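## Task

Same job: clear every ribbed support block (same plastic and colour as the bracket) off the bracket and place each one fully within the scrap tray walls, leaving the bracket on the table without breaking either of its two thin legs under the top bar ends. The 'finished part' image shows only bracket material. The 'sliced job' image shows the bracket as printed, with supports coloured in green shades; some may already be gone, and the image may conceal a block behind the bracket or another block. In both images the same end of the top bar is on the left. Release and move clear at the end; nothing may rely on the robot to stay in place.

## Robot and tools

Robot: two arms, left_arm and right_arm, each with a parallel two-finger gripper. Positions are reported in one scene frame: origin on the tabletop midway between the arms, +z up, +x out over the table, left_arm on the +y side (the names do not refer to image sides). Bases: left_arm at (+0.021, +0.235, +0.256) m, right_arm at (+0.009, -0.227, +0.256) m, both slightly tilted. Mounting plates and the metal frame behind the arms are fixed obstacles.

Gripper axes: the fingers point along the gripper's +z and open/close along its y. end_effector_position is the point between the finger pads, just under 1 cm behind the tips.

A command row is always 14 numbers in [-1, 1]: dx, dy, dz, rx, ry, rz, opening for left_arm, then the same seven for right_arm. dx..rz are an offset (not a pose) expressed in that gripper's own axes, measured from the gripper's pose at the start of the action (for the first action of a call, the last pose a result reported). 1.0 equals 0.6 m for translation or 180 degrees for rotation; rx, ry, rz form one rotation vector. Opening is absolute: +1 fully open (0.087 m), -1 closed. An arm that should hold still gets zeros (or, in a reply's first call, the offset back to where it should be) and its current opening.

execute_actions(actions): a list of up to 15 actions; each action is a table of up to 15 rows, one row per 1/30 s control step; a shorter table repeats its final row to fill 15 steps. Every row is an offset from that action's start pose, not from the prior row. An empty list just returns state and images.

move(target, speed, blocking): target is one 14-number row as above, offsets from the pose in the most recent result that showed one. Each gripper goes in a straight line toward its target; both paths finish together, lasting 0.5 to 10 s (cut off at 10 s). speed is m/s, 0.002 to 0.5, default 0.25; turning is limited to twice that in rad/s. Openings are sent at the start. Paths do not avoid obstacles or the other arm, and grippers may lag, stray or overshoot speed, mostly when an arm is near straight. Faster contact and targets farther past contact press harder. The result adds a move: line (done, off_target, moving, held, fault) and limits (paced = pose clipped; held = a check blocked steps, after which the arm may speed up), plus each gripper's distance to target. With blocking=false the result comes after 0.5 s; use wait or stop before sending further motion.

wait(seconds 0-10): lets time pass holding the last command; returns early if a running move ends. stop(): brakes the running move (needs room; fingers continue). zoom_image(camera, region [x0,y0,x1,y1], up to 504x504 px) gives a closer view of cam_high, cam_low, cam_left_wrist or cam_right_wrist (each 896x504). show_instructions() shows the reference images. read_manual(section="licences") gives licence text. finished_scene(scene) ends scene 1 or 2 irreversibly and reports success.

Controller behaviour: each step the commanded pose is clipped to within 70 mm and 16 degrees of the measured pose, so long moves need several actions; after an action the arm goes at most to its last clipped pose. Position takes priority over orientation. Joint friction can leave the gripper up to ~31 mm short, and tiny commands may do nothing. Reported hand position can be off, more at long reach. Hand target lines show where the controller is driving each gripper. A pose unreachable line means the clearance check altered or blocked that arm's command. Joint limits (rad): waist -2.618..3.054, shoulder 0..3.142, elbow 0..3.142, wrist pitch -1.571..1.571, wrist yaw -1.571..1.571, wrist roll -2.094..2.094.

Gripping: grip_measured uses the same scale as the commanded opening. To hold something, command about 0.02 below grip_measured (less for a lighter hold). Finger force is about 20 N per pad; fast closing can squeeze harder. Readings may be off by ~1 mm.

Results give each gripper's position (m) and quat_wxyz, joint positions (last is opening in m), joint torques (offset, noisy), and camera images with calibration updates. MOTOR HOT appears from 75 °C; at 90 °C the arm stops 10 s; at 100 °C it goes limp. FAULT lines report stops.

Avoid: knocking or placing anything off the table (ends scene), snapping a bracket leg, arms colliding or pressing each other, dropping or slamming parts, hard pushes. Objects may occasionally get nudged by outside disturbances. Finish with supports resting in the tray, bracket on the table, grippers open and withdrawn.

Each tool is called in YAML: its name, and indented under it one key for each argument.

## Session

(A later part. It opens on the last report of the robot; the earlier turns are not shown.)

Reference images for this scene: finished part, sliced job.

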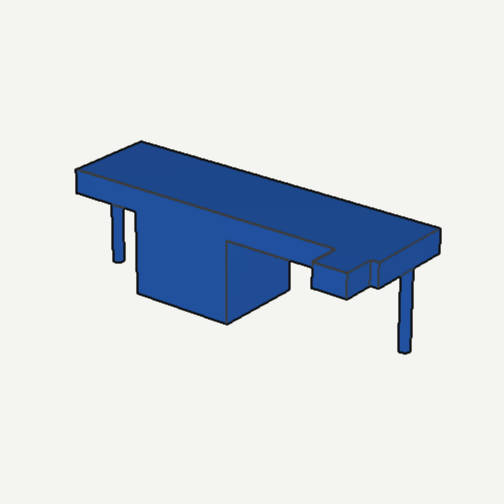

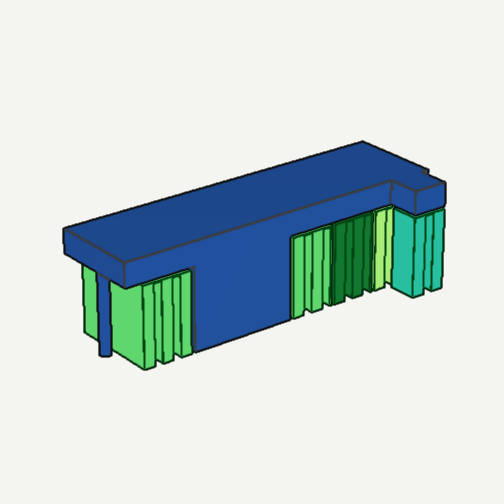

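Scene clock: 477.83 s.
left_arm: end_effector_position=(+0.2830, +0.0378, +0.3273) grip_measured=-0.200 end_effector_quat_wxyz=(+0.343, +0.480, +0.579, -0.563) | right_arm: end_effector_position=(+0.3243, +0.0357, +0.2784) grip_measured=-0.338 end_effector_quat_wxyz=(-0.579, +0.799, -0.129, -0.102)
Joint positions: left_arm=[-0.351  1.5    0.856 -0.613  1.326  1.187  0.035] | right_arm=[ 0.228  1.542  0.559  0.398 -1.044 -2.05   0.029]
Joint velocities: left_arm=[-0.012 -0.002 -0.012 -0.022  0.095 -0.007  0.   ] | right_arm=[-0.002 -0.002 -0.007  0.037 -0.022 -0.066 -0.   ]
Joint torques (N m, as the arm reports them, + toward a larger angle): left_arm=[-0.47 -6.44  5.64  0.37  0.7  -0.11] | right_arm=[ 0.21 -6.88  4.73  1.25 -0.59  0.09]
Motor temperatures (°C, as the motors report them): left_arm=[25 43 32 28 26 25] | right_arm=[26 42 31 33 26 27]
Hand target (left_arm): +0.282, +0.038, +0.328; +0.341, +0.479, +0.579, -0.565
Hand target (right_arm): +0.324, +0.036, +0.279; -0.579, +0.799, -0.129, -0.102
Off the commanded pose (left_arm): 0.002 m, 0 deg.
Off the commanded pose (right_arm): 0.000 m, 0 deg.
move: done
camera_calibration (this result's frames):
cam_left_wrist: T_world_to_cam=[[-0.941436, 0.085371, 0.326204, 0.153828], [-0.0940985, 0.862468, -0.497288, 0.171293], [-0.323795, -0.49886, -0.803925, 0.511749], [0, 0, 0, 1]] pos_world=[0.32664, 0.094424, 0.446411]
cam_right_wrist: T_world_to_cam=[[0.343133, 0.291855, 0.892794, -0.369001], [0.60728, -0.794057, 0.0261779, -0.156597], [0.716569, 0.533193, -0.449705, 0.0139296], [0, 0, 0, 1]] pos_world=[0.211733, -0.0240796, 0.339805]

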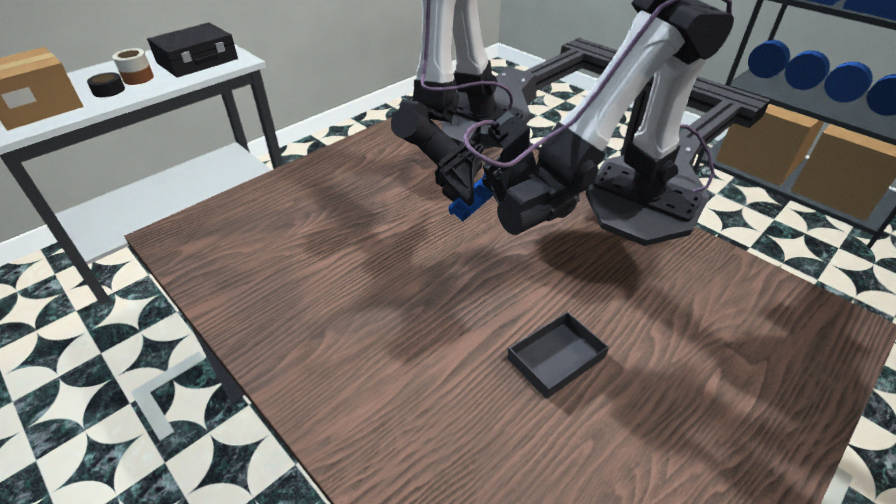

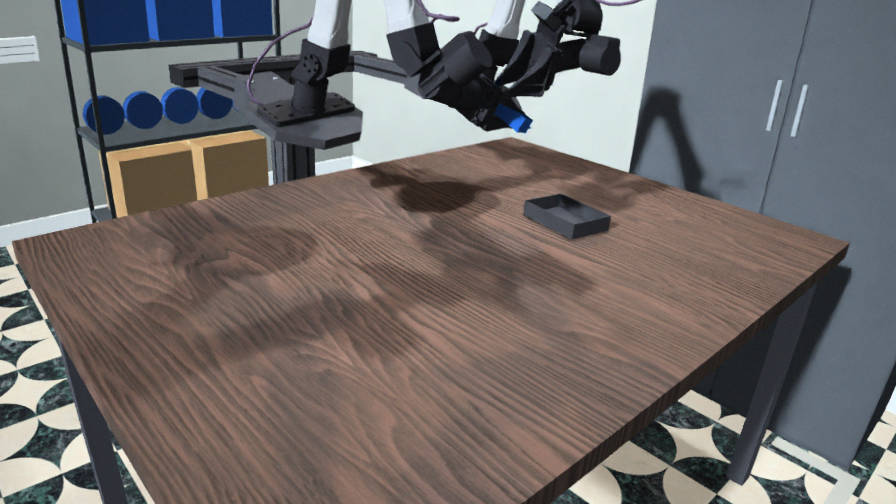

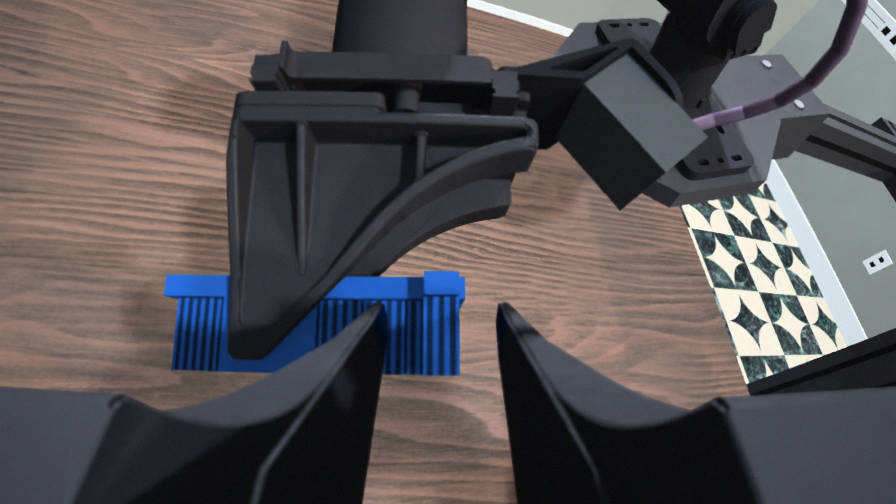

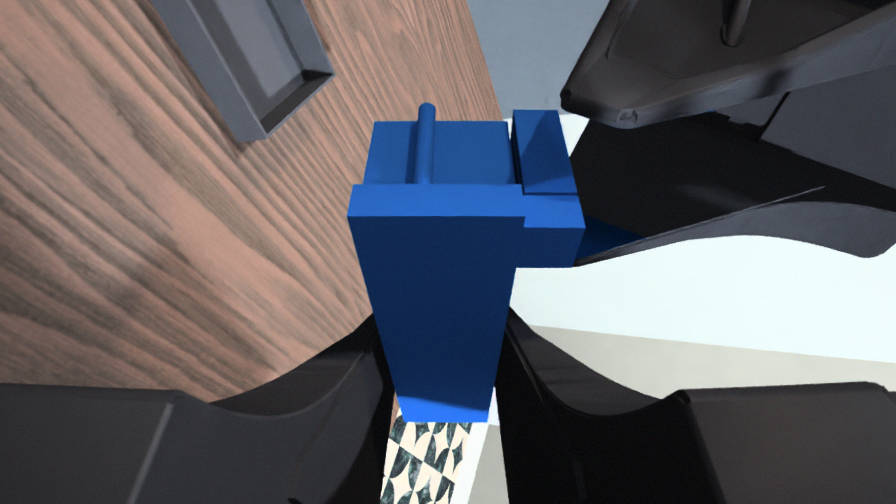

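move:
  target: [0.0068,0.0027,-0.0016,-0.0029,0.0074,0,-0.2, 0,0,0,0,0,0,-0.385]
  speed: 0.02

Scene clock: 484.70 s.
left_arm: end_effector_position=(+0.2831, +0.0384, +0.3257) grip_measured=-0.200 end_effector_quat_wxyz=(+0.341, +0.482, +0.582, -0.559) | right_arm: end_effector_position=(+0.3243, +0.0357, +0.2784) grip_measured=-0.338 end_effector_quat_wxyz=(-0.579, +0.799, -0.129, -0.102)
Joint positions: left_arm=[-0.351  1.5    0.856 -0.613  1.316  1.187  0.035] | right_arm=[ 0.228  1.542  0.559  0.398 -1.044 -2.05   0.029]
Joint velocities: left_arm=[ 0.002 -0.012  0.007 -0.007 -0.037  0.022 -0.001] | right_arm=[-0.012 -0.017 -0.002  0.022 -0.066  0.095 -0.001]
Joint torques (N m, as the arm reports them, + toward a larger angle): left_arm=[-0.55 -6.44  5.6   0.44  0.52 -0.13] | right_arm=[ 0.23 -6.99  4.78  1.27 -0.57  0.09]
Motor temperatures (°C, as the motors report them): left_arm=[25 42 33 28 26 25] | right_arm=[26 42 31 33 26 27]
Hand target (left_arm): +0.283, +0.039, +0.323; +0.338, +0.485, +0.586, -0.554
Hand target (right_arm): +0.324, +0.036, +0.278; -0.579, +0.799, -0.129, -0.102
Off the commanded pose (left_arm): 0.003 m, 1 deg.
Off the commanded pose (right_arm): 0.000 m, 0 deg.
move: done
camera_calibration (this result's frames):
cam_left_wrist: T_world_to_cam=[[-0.941968, 0.081692, 0.325613, 0.154975], [-0.0938086, 0.867247, -0.488961, 0.166987], [-0.322331, -0.49113, -0.809255, 0.511788], [0, 0, 0, 1]] pos_world=[0.326612, 0.0938756, 0.445356]
cam_right_wrist: T_world_to_cam=[[0.343133, 0.291855, 0.892794, -0.369001], [0.60728, -0.794057, 0.0261779, -0.156597], [0.716569, 0.533193, -0.449705, 0.0139296], [0, 0, 0, 1]] pos_world=[0.211733, -0.0240796, 0.339805]

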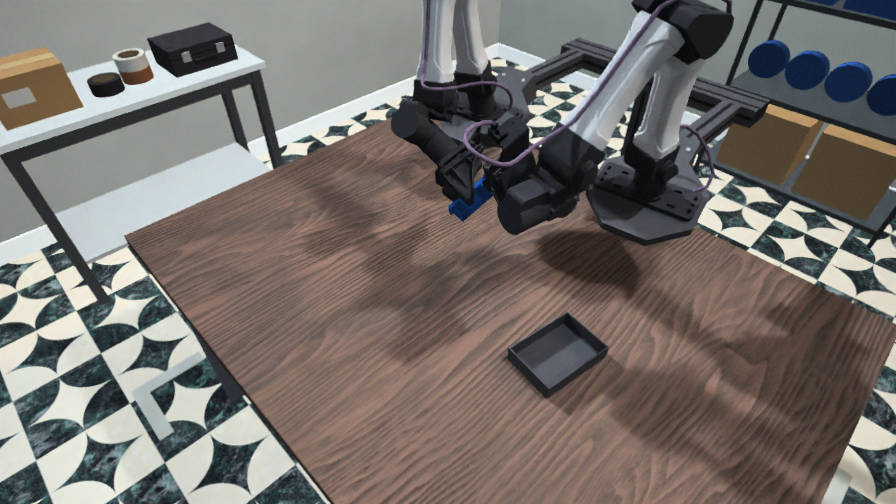

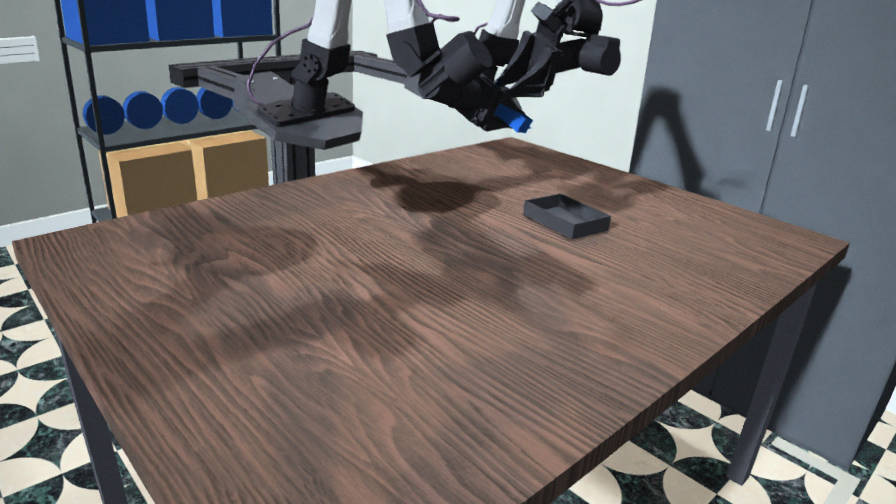

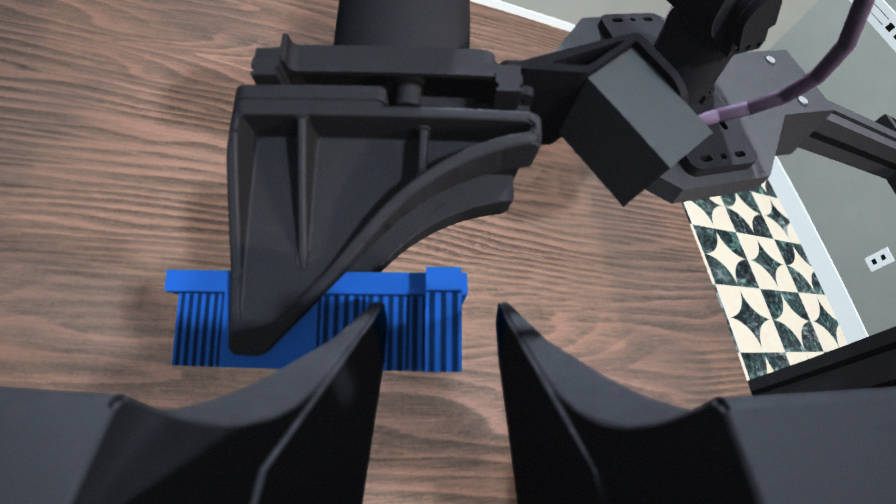

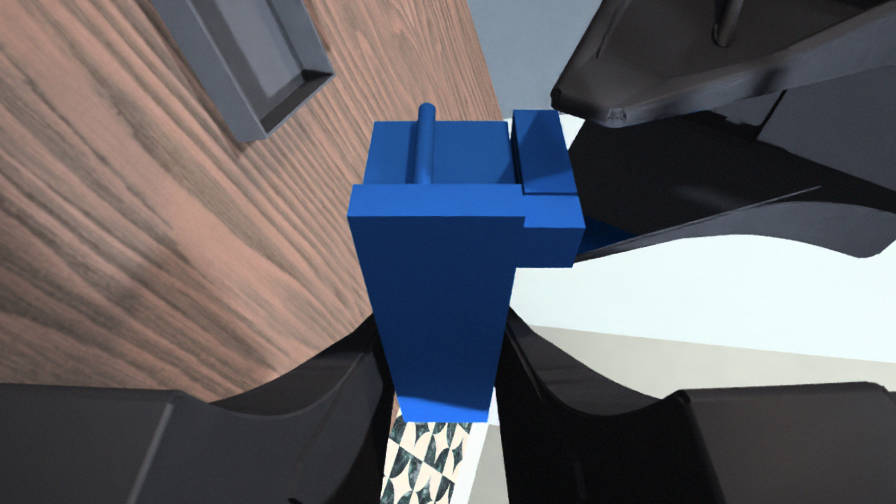

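execute_actions:
  actions:
    - [[0,0,0,0,0,0,-0.25,0,0,0,0,0,0,-0.385],[0,0,0,0,0,0,-0.3,0,0,0,0,0,0,-0.385],[0,0,0,0,0,0,-0.35,0,0,0,0,0,0,-0.385],[0,0,0,0,0,0,-0.4,0,0,0,0,0,0,-0.385],[0,0,0,0,0,0,-0.44,0,0,0,0,0,0,-0.385],[0,0,0,0,0,0,-0.48,0,0,0,0,0,0,-0.385],[0,0,0,0,0,0,-0.51,0,0,0,0,0,0,-0.385],[0,0,0,0,0,0,-0.54,0,0,0,0,0,0,-0.385],[0,0,0,0,0,0,-0.56,0,0,0,0,0,0,-0.385],[0,0,0,0,0,0,-0.58,0,0,0,0,0,0,-0.385]]

zoom_image:
  camera: "cam_right_wrist"
  region: [480, 40, 760, 280]

zoom_image:
  camera: "cam_left_wrist"
  region: [340, 250, 540, 390]

Scene clock: 489.80 s.
left_arm: end_effector_position=(+0.2832, +0.0385, +0.3255) grip_measured=-0.580 end_effector_quat_wxyz=(+0.341, +0.482, +0.582, -0.559) | right_arm: end_effector_position=(+0.3243, +0.0357, +0.2784) grip_measured=-0.338 end_effector_quat_wxyz=(-0.579, +0.799, -0.129, -0.102)
Joint positions: left_arm=[-0.351  1.5    0.856 -0.613  1.315  1.187  0.018] | right_arm=[ 0.228  1.542  0.559  0.398 -1.044 -2.05   0.029]
Joint velocities: left_arm=[-0.002 -0.012  0.012 -0.037  0.037 -0.007 -0.001] | right_arm=[-0.002 -0.022 -0.002  0.037  0.007  0.022  0.001]
Joint torques (N m, as the arm reports them, + toward a larger angle): left_arm=[-0.46 -6.58  5.72  0.42  0.69 -0.15] | right_arm=[ 0.14 -6.88  4.78  1.24 -0.59  0.1 ]
Motor temperatures (°C, as the motors report them): left_arm=[25 42 33 27 26 25] | right_arm=[26 42 31 33 26 27]
Hand target (left_arm): +0.283, +0.038, +0.326; +0.341, +0.482, +0.582, -0.559
Hand target (right_arm): +0.324, +0.036, +0.278; -0.579, +0.799, -0.129, -0.102
Off the commanded pose (left_arm): 0.000 m, 0 deg.
Off the commanded pose (right_arm): 0.000 m, 0 deg.
camera_calibration (this result's frames):
cam_left_wrist: T_world_to_cam=[[-0.942029, 0.0812679, 0.325542, 0.155108], [-0.0937761, 0.867793, -0.487997, 0.16649], [-0.322162, -0.490235, -0.809865, 0.51179], [0, 0, 0, 1]] pos_world=[0.326609, 0.093813, 0.445233]
cam_right_wrist: T_world_to_cam=[[0.343133, 0.291855, 0.892794, -0.369001], [0.60728, -0.794057, 0.0261779, -0.156597], [0.716569, 0.533193, -0.449705, 0.0139296], [0, 0, 0, 1]] pos_world=[0.211733, -0.0240796, 0.339805]

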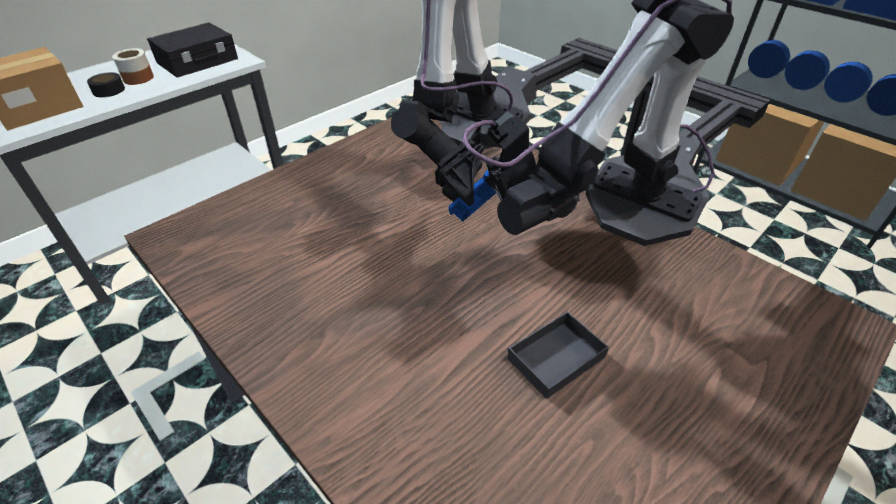

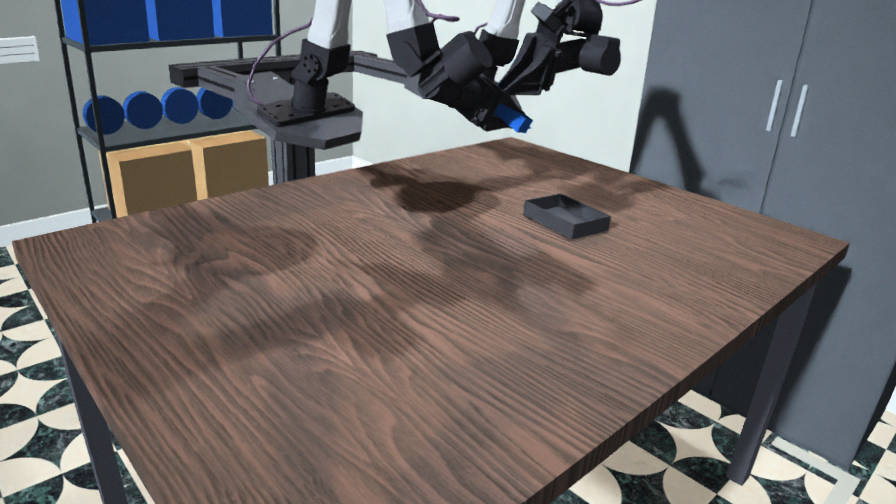

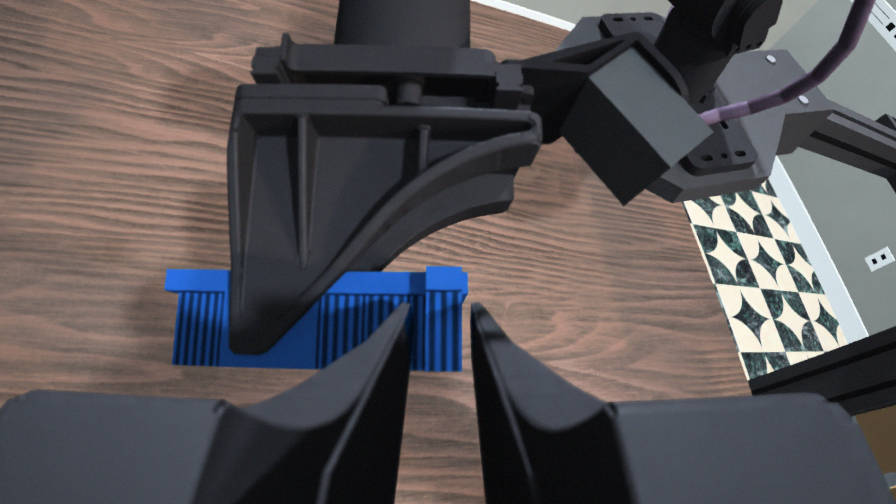

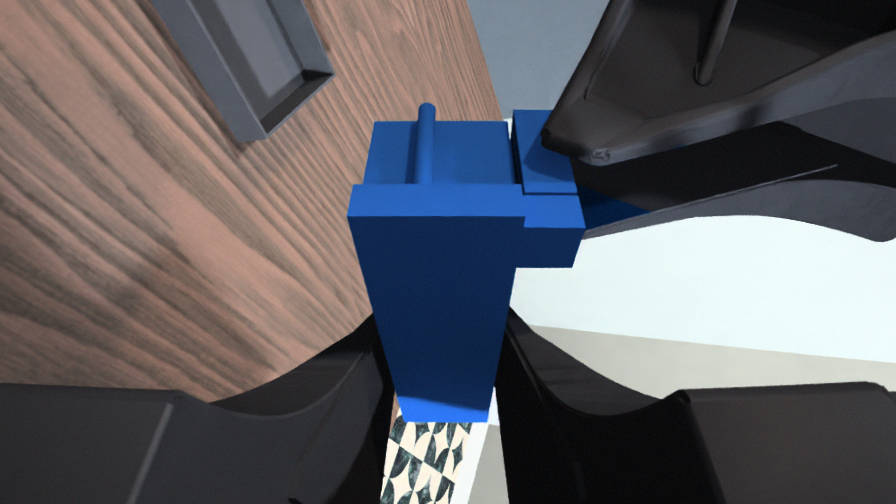

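Region (480, 40, 760, 280) of cam_right_wrist's 896x504 image, scaled by 1.800, with more detail than that image has; it fills the top 432 rows of this view, and the rest is white.

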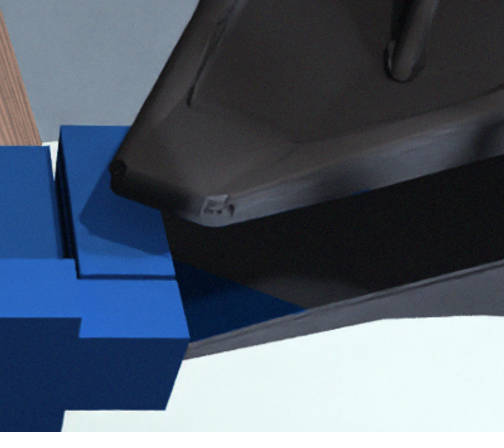

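Region (340, 250, 540, 390) of cam_left_wrist's 896x504 image, scaled by 2.520, with more detail than that image has; it fills the top 353 rows of this view, and the rest is white.

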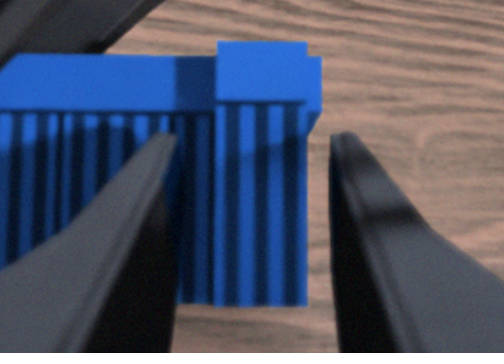

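execute_actions:
  actions:
    - [[0,0,0,0,0,0,-0.6,0,0,0,0,0,0,-0.385],[0,0,0,0,0,0,-0.62,0,0,0,0,0,0,-0.385],[0,0,0,0,0,0,-0.64,0,0,0,0,0,0,-0.385],[0,0,0,0,0,0,-0.655,0,0,0,0,0,0,-0.385],[0,0,0,0,0,0,-0.67,0,0,0,0,0,0,-0.385],[0,0,0,0,0,0,-0.68,0,0,0,0,0,0,-0.385],[0,0,0,0,0,0,-0.69,0,0,0,0,0,0,-0.385],[0,0,0,0,0,0,-0.70,0,0,0,0,0,0,-0.385],[0,0,0,0,0,0,-0.71,0,0,0,0,0,0,-0.385],[0,0,0,0,0,0,-0.72,0,0,0,0,0,0,-0.385],[0,0,0,0,0,0,-0.73,0,0,0,0,0,0,-0.385],[0,0,0,0,0,0,-0.74,0,0,0,0,0,0,-0.385],[0,0,0,0,0,0,-0.75,0,0,0,0,0,0,-0.385],[0,0,0,0,0,0,-0.76,0,0,0,0,0,0,-0.385],[0,0,0,0,0,0,-0.77,0,0,0,0,0,0,-0.385]]
    - [[0,0,0,0,0,0,-0.78,0,0,0,0,0,0,-0.385],[0,0,0,0,0,0,-0.79,0,0,0,0,0,0,-0.385],[0,0,0,0,0,0,-0.80,0,0,0,0,0,0,-0.385]]

zoom_image:
  camera: "cam_right_wrist"
  region: [480, 40, 760, 280]

Scene clock: 503.47 s.
left_arm: end_effector_position=(+0.2832, +0.0384, +0.3255) grip_measured=-0.787 end_effector_quat_wxyz=(+0.341, +0.482, +0.582, -0.559) | right_arm: end_effector_position=(+0.3246, +0.0355, +0.2782) grip_measured=-0.338 end_effector_quat_wxyz=(-0.578, +0.799, -0.130, -0.101)
Joint positions: left_arm=[-0.351  1.5    0.856 -0.613  1.315  1.187  0.009] | right_arm=[ 0.228  1.542  0.559  0.398 -1.042 -2.05   0.029]
Joint velocities: left_arm=[ 0.012 -0.012 -0.012 -0.051  0.007 -0.022 -0.001] | right_arm=[-0.012 -0.007 -0.007  0.051  0.022  0.066  0.001]
Joint torques (N m, as the arm reports them, + toward a larger angle): left_arm=[-0.5  -6.51  5.6   0.44  0.66 -0.13] | right_arm=[ 0.2  -6.83  4.73  1.25 -0.57  0.1 ]
Motor temperatures (°C, as the motors report them): left_arm=[25 42 33 27 26 25] | right_arm=[26 42 31 33 26 27]
Hand target (left_arm): +0.283, +0.038, +0.326; +0.341, +0.482, +0.582, -0.559
Hand target (right_arm): +0.325, +0.036, +0.278; -0.578, +0.799, -0.130, -0.101
Off the commanded pose (left_arm): 0.000 m, 0 deg.
Off the commanded pose (right_arm): 0.000 m, 0 deg.
camera_calibration (this result's frames):
cam_left_wrist: T_world_to_cam=[[-0.942008, 0.0814092, 0.325566, 0.155064], [-0.0937869, 0.867611, -0.488318, 0.166656], [-0.322218, -0.490533, -0.809662, 0.51179], [0, 0, 0, 1]] pos_world=[0.32661, 0.0938339, 0.445274]
cam_right_wrist: T_world_to_cam=[[0.343118, 0.29266, 0.892536, -0.368804], [0.606279, -0.794775, 0.0275328, -0.15687], [0.717423, 0.531679, -0.450135, 0.0136403], [0, 0, 0, 1]] pos_world=[0.211864, -0.0239942, 0.33963]

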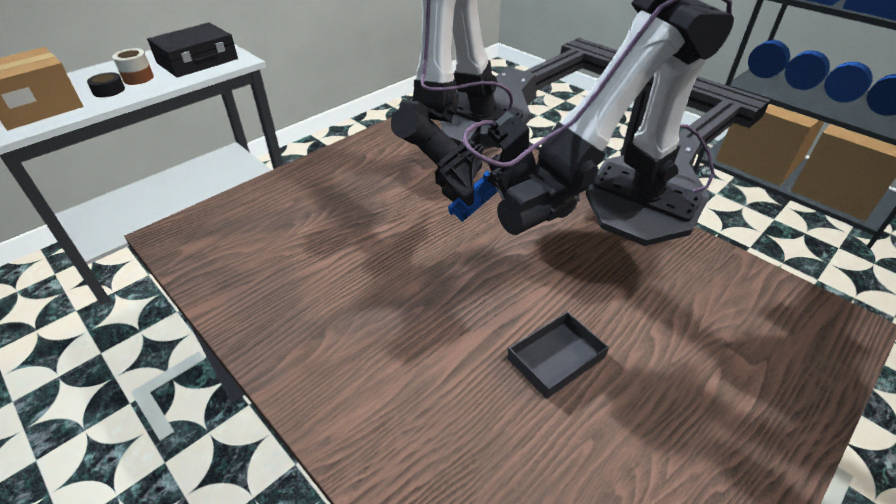

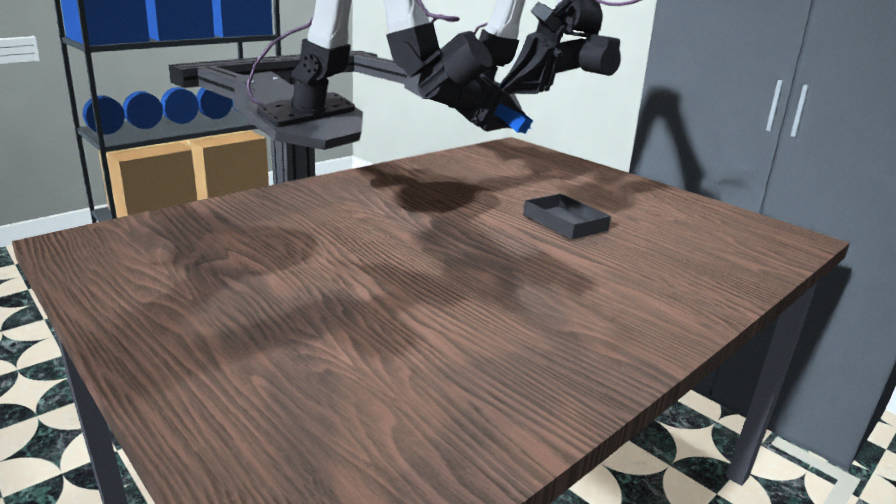

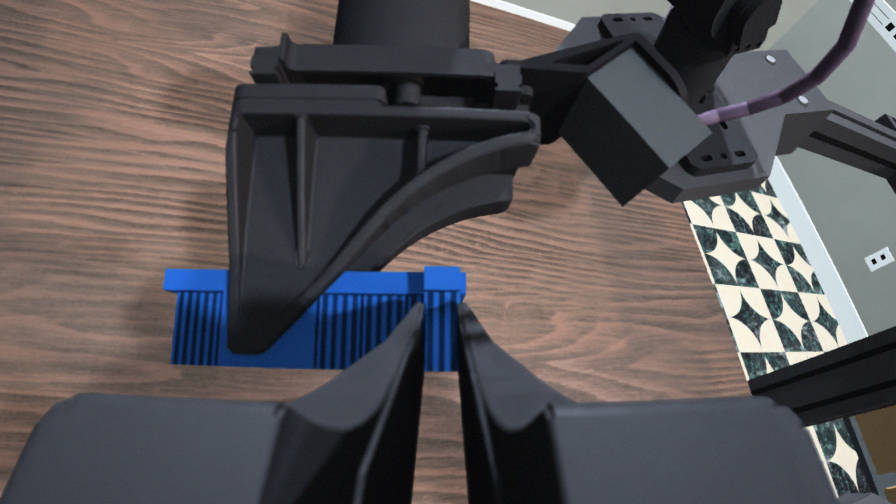

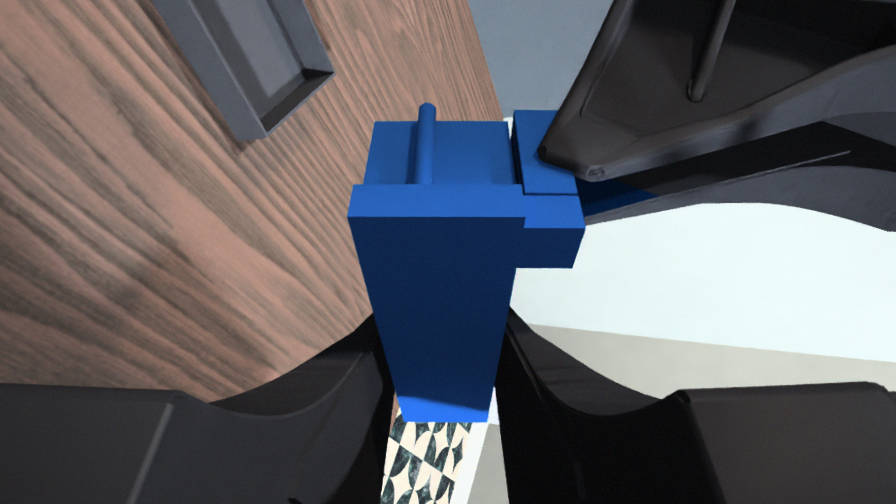

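Region (480, 40, 760, 280) of cam_right_wrist's 896x504 image, scaled by 1.800, with more detail than that image has; it fills the top 432 rows of this view, and the rest is white.

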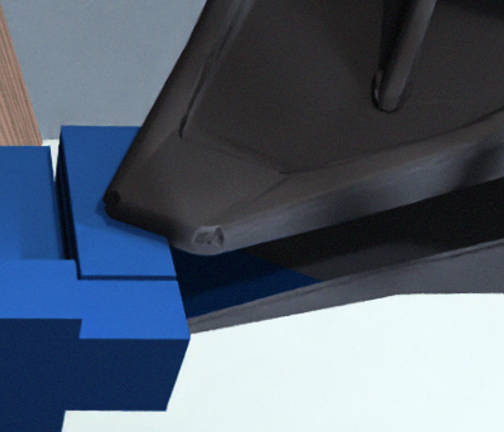

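execute_actions:
  actions:
    - [[0,0,0,0,0,0,-0.81,0,0,0,0,0,0,-0.39],[0,0,0,0,0,0,-0.82,0,0,0,0,0,0,-0.395],[0,0,0,0,0,0,-0.83,0,0,0,0,0,0,-0.40],[0,0,0,0,0,0,-0.84,0,0,0,0,0,0,-0.40]]

move:
  target: [0.026,0,-0.0618,0,0,0,-0.84, 0,0,-0.0133,0,0,0,-0.40]
  speed: 0.03

Scene clock: 509.43 s.
left_arm: end_effector_position=(+0.2832, +0.0384, +0.3255) grip_measured=-0.787 end_effector_quat_wxyz=(+0.341, +0.482, +0.582, -0.559) | right_arm: end_effector_position=(+0.3246, +0.0355, +0.2782) grip_measured=-0.338 end_effector_quat_wxyz=(-0.578, +0.799, -0.130, -0.101)
Joint positions: left_arm=[-0.351  1.5    0.856 -0.613  1.315  1.187  0.009] | right_arm=[ 0.228  1.542  0.559  0.398 -1.042 -2.05   0.029]
Joint velocities: left_arm=[-0.002 -0.017 -0.002 -0.037 -0.022 -0.081  0.001] | right_arm=[-0.032  0.002  0.022 -0.007 -0.066 -0.051 -0.   ]
Joint torques (N m, as the arm reports them, + toward a larger angle): left_arm=[-0.42 -6.42  5.59  0.44  0.68 -0.15] | right_arm=[ 0.29 -6.91  4.77  1.27 -0.59  0.11]
Motor temperatures (°C, as the motors report them): left_arm=[25 41 33 27 26 25] | right_arm=[26 42 31 33 26 27]
Hand target (left_arm): +0.283, +0.038, +0.326; +0.341, +0.482, +0.582, -0.559
Hand target (right_arm): +0.325, +0.036, +0.278; -0.578, +0.799, -0.130, -0.101
Off the commanded pose (left_arm): 0.000 m, 0 deg.
Off the commanded pose (right_arm): 0.000 m, 0 deg.
camera_calibration (this result's frames):
cam_left_wrist: T_world_to_cam=[[-0.942008, 0.0814092, 0.325566, 0.155064], [-0.0937869, 0.867611, -0.488318, 0.166656], [-0.322218, -0.490533, -0.809662, 0.51179], [0, 0, 0, 1]] pos_world=[0.32661, 0.0938339, 0.445274]
cam_right_wrist: T_world_to_cam=[[0.343118, 0.29266, 0.892536, -0.368804], [0.606279, -0.794775, 0.0275328, -0.15687], [0.717423, 0.531679, -0.450135, 0.0136403], [0, 0, 0, 1]] pos_world=[0.211864, -0.0239942, 0.33963]

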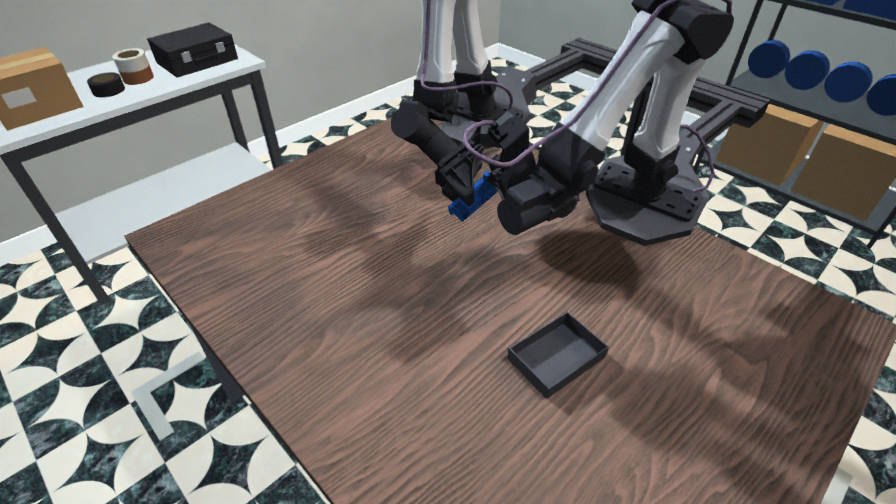

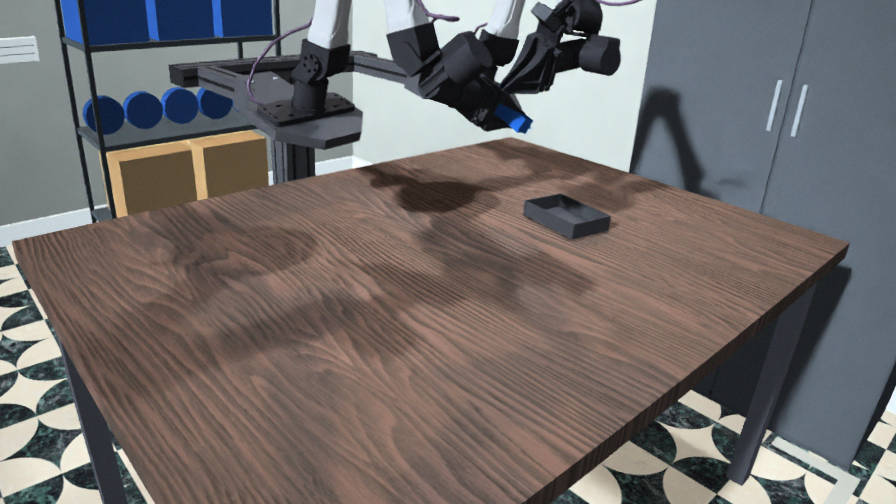

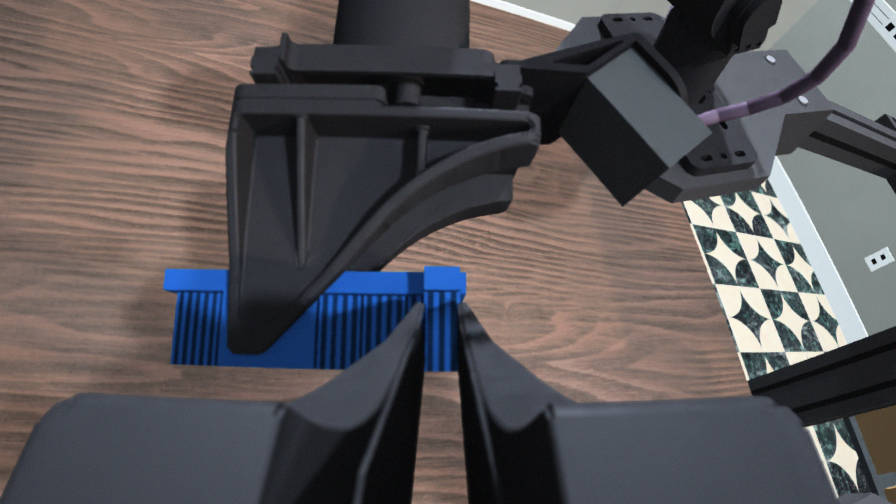

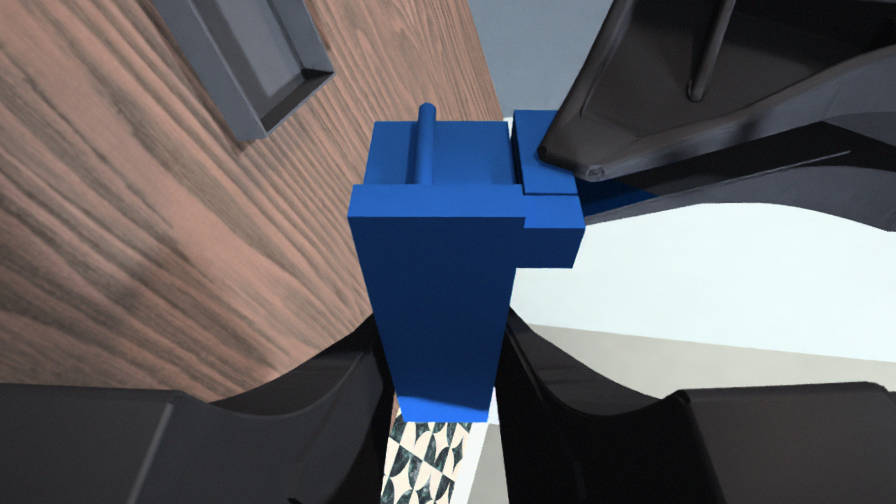

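Scene clock: 511.23 s.
left_arm: end_effector_position=(+0.2808, +0.0746, +0.3197) grip_measured=-0.787 end_effector_quat_wxyz=(+0.348, +0.487, +0.576, -0.557) | right_arm: end_effector_position=(+0.3225, +0.0316, +0.2781) grip_measured=-0.338 end_effector_quat_wxyz=(-0.577, +0.799, -0.131, -0.107)
Joint positions: left_arm=[-0.206  1.643  0.984 -1.172  1.325  1.798  0.009] | right_arm=[ 0.214  1.532  0.559  0.363 -1.059 -2.067  0.029]
Joint velocities: left_arm=[-0.007 -0.002  0.002 -0.168 -0.022  0.081 -0.001] | right_arm=[-0.012  0.007 -0.007  0.037  0.022  0.051 -0.   ]
Joint torques (N m, as the arm reports them, + toward a larger angle): left_arm=[ 0.98 -5.08  6.17 -0.55  0.46 -0.06] | right_arm=[-0.93 -7.83  4.54  1.13 -0.64 -0.03]
Motor temperatures (°C, as the motors report them): left_arm=[25 41 34 27 26 25] | right_arm=[26 42 31 33 26 27]
Hand target (left_arm): +0.283, +0.078, +0.315; +0.340, +0.483, +0.583, -0.558
Hand target (right_arm): +0.325, +0.028, +0.281; -0.578, +0.799, -0.130, -0.101
Off the commanded pose (left_arm): 0.005 m, 1 deg.
Off the commanded pose (right_arm): 0.005 m, 1 deg.
joint sent to its limit (right arm) — the command would take joint 6 (wrist roll) past its lower limit, so that joint was sent only as far as its limit.
move: done
camera_calibration (this result's frames):
cam_left_wrist: T_world_to_cam=[[-0.948099, 0.0853436, 0.306308, 0.159331], [-0.0828943, 0.86366, -0.497211, 0.132275], [-0.30698, -0.496797, -0.811761, 0.520938], [0, 0, 0, 1]] pos_world=[0.321944, 0.130962, 0.439841]
cam_right_wrist: T_world_to_cam=[[0.352168, 0.294484, 0.888401, -0.368683], [0.610305, -0.791899, 0.0205664, -0.158242], [0.709581, 0.534953, -0.458607, 0.0219254], [0, 0, 0, 1]] pos_world=[0.210857, -0.0284702, 0.340848]

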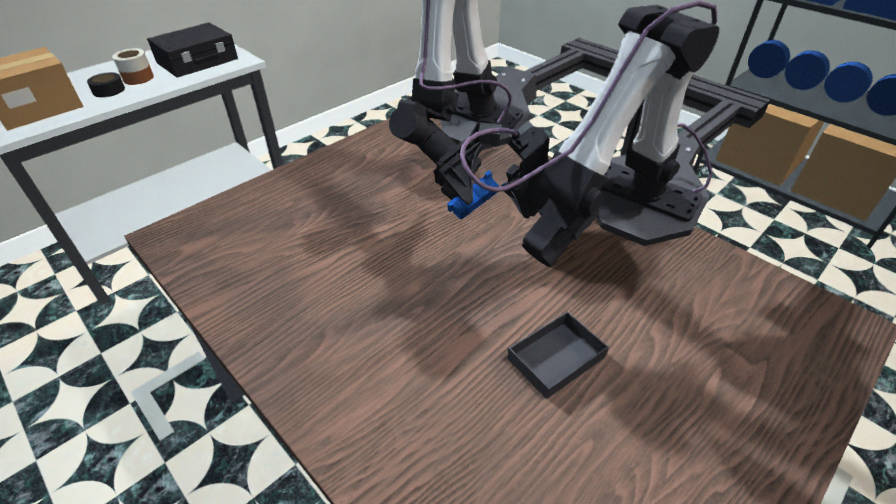

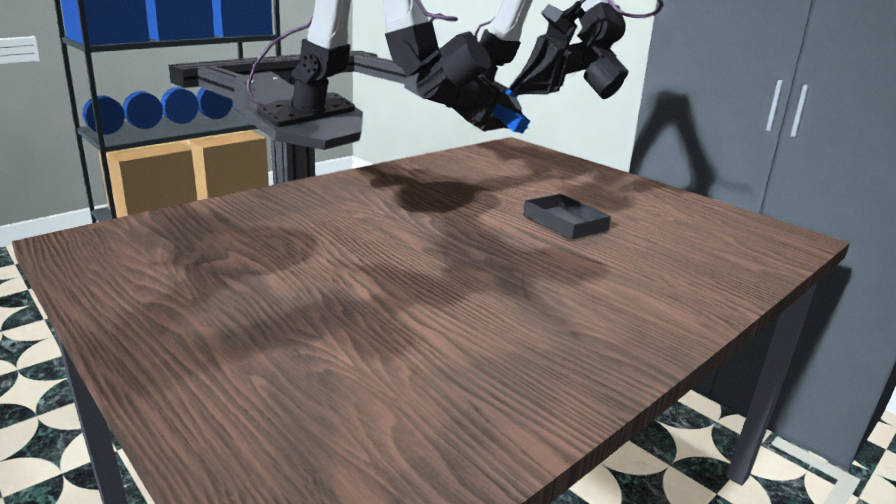

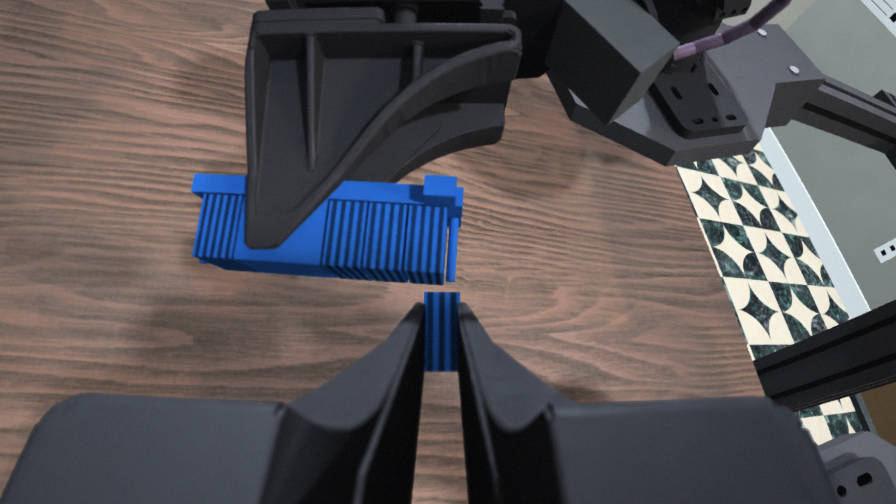

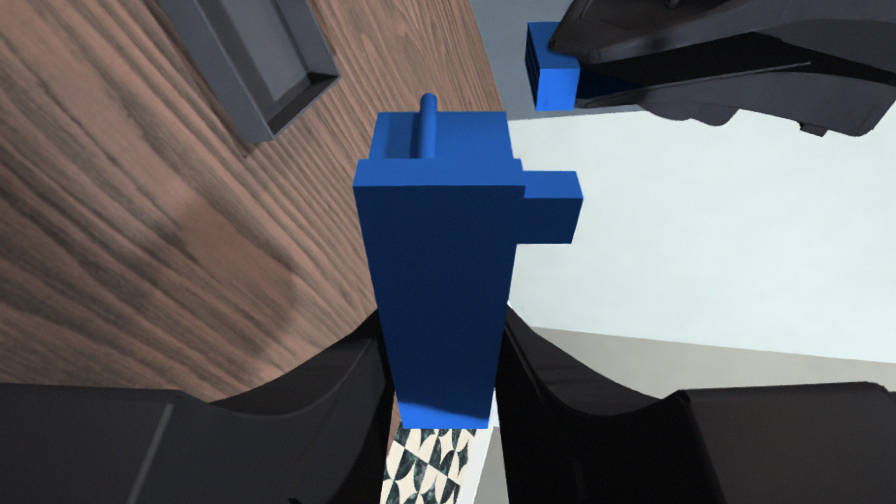

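move:
  target: [0.4123,0.0242,-0.2173,-0.1682,0.1227,0.0374,-0.84, -0.0459,0.0653,0,0,0,0.394,-0.40]
  speed: 0.25

Scene clock: 594.50 s.
left_arm: end_effector_position=(+0.2527, +0.2497, +0.1035) grip_measured=-0.787 end_effector_quat_wxyz=(+0.384, +0.515, +0.722, -0.257) | right_arm: end_effector_position=(+0.2844, +0.0220, +0.2570) grip_measured=-0.339 end_effector_quat_wxyz=(-0.414, +0.579, -0.565, -0.417)
Joint positions: left_arm=[ 0.418  2.028  0.595 -0.224  1.019  2.033  0.009] | right_arm=[ 0.214  1.511  0.559  0.352 -1.058 -0.84   0.029]
Joint velocities: left_arm=[-0.002 -0.032 -0.007 -0.022 -0.066 -0.022 -0.001] | right_arm=[ 0.002  0.012 -0.007 -0.007 -0.11  -0.051 -0.   ]
Joint torques (N m, as the arm reports them, + toward a larger angle): left_arm=[ 2.12 -4.59 -1.7  -0.07  0.39 -0.17] | right_arm=[ 0.09 -5.13  5.16  1.41 -0.62  0.1 ]
Motor temperatures (°C, as the motors report them): left_arm=[25 38 35 27 26 25] | right_arm=[26 43 31 33 26 27]
Hand target (left_arm): +0.241, +0.247, +0.098; +0.375, +0.509, +0.729, -0.264
Hand target (right_arm): +0.283, +0.022, +0.252; -0.408, +0.575, -0.570, -0.422
Off the commanded pose (left_arm): 0.012 m, 1 deg.
Off the commanded pose (right_arm): 0.005 m, 1 deg.
move: off_target (left_arm)
camera_calibration (this result's frames):
cam_left_wrist: T_world_to_cam=[[-0.937864, -0.346155, -0.0242432, 0.323417], [-0.342971, 0.935321, -0.0868659, -0.123418], [0.0527442, -0.0731537, -0.995925, 0.246128], [0, 0, 0, 1]] pos_world=[0.248011, 0.245393, 0.242245]
cam_right_wrist: T_world_to_cam=[[0.999909, 0.00886074, -0.0102154, -0.280631], [0.00448423, -0.929937, -0.367691, 0.133012], [-0.0127577, 0.367611, -0.929892, 0.3747], [0, 0, 0, 1]] pos_world=[0.284789, -0.011565, 0.394471]

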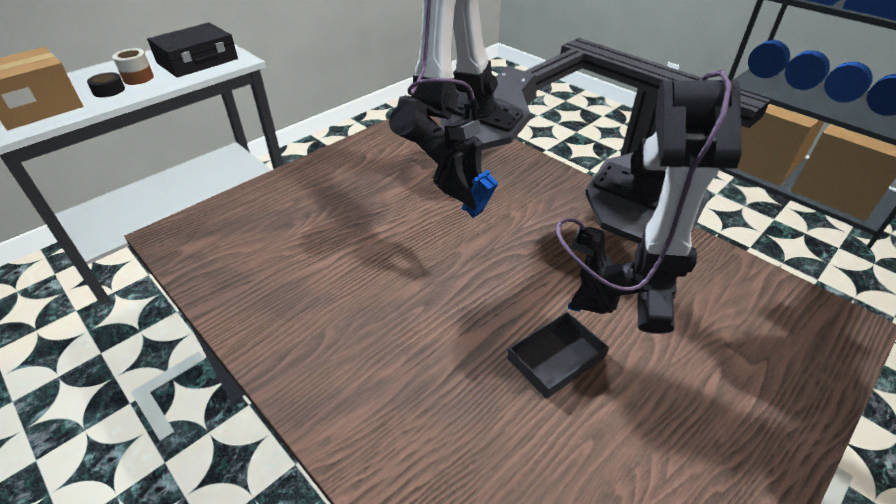

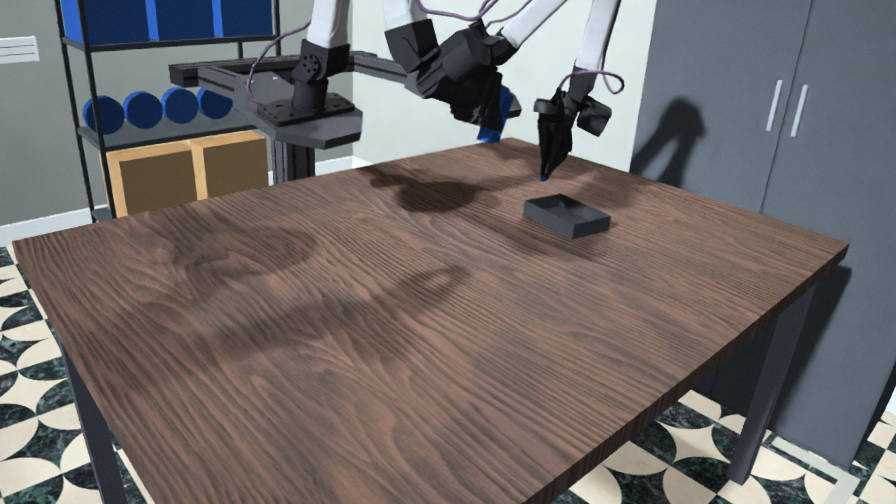

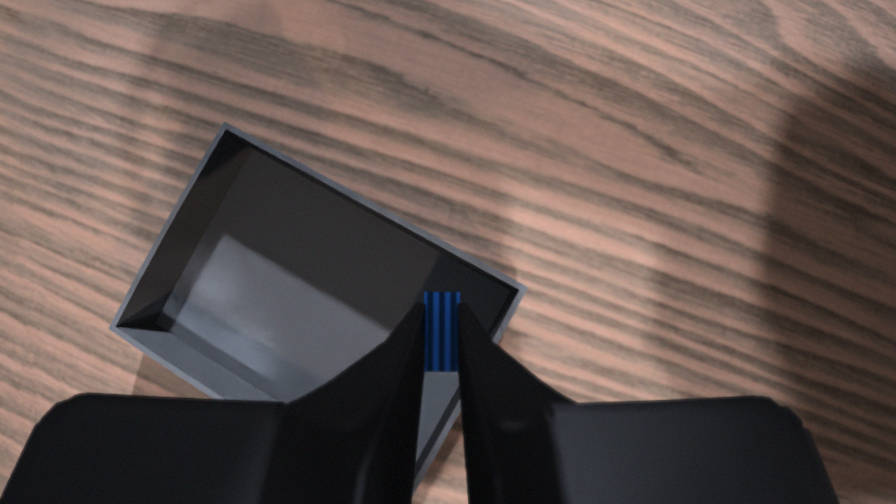

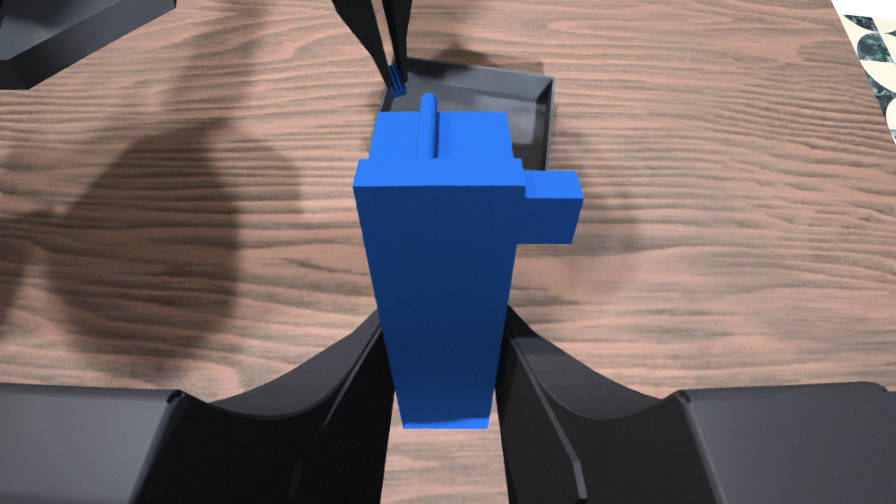

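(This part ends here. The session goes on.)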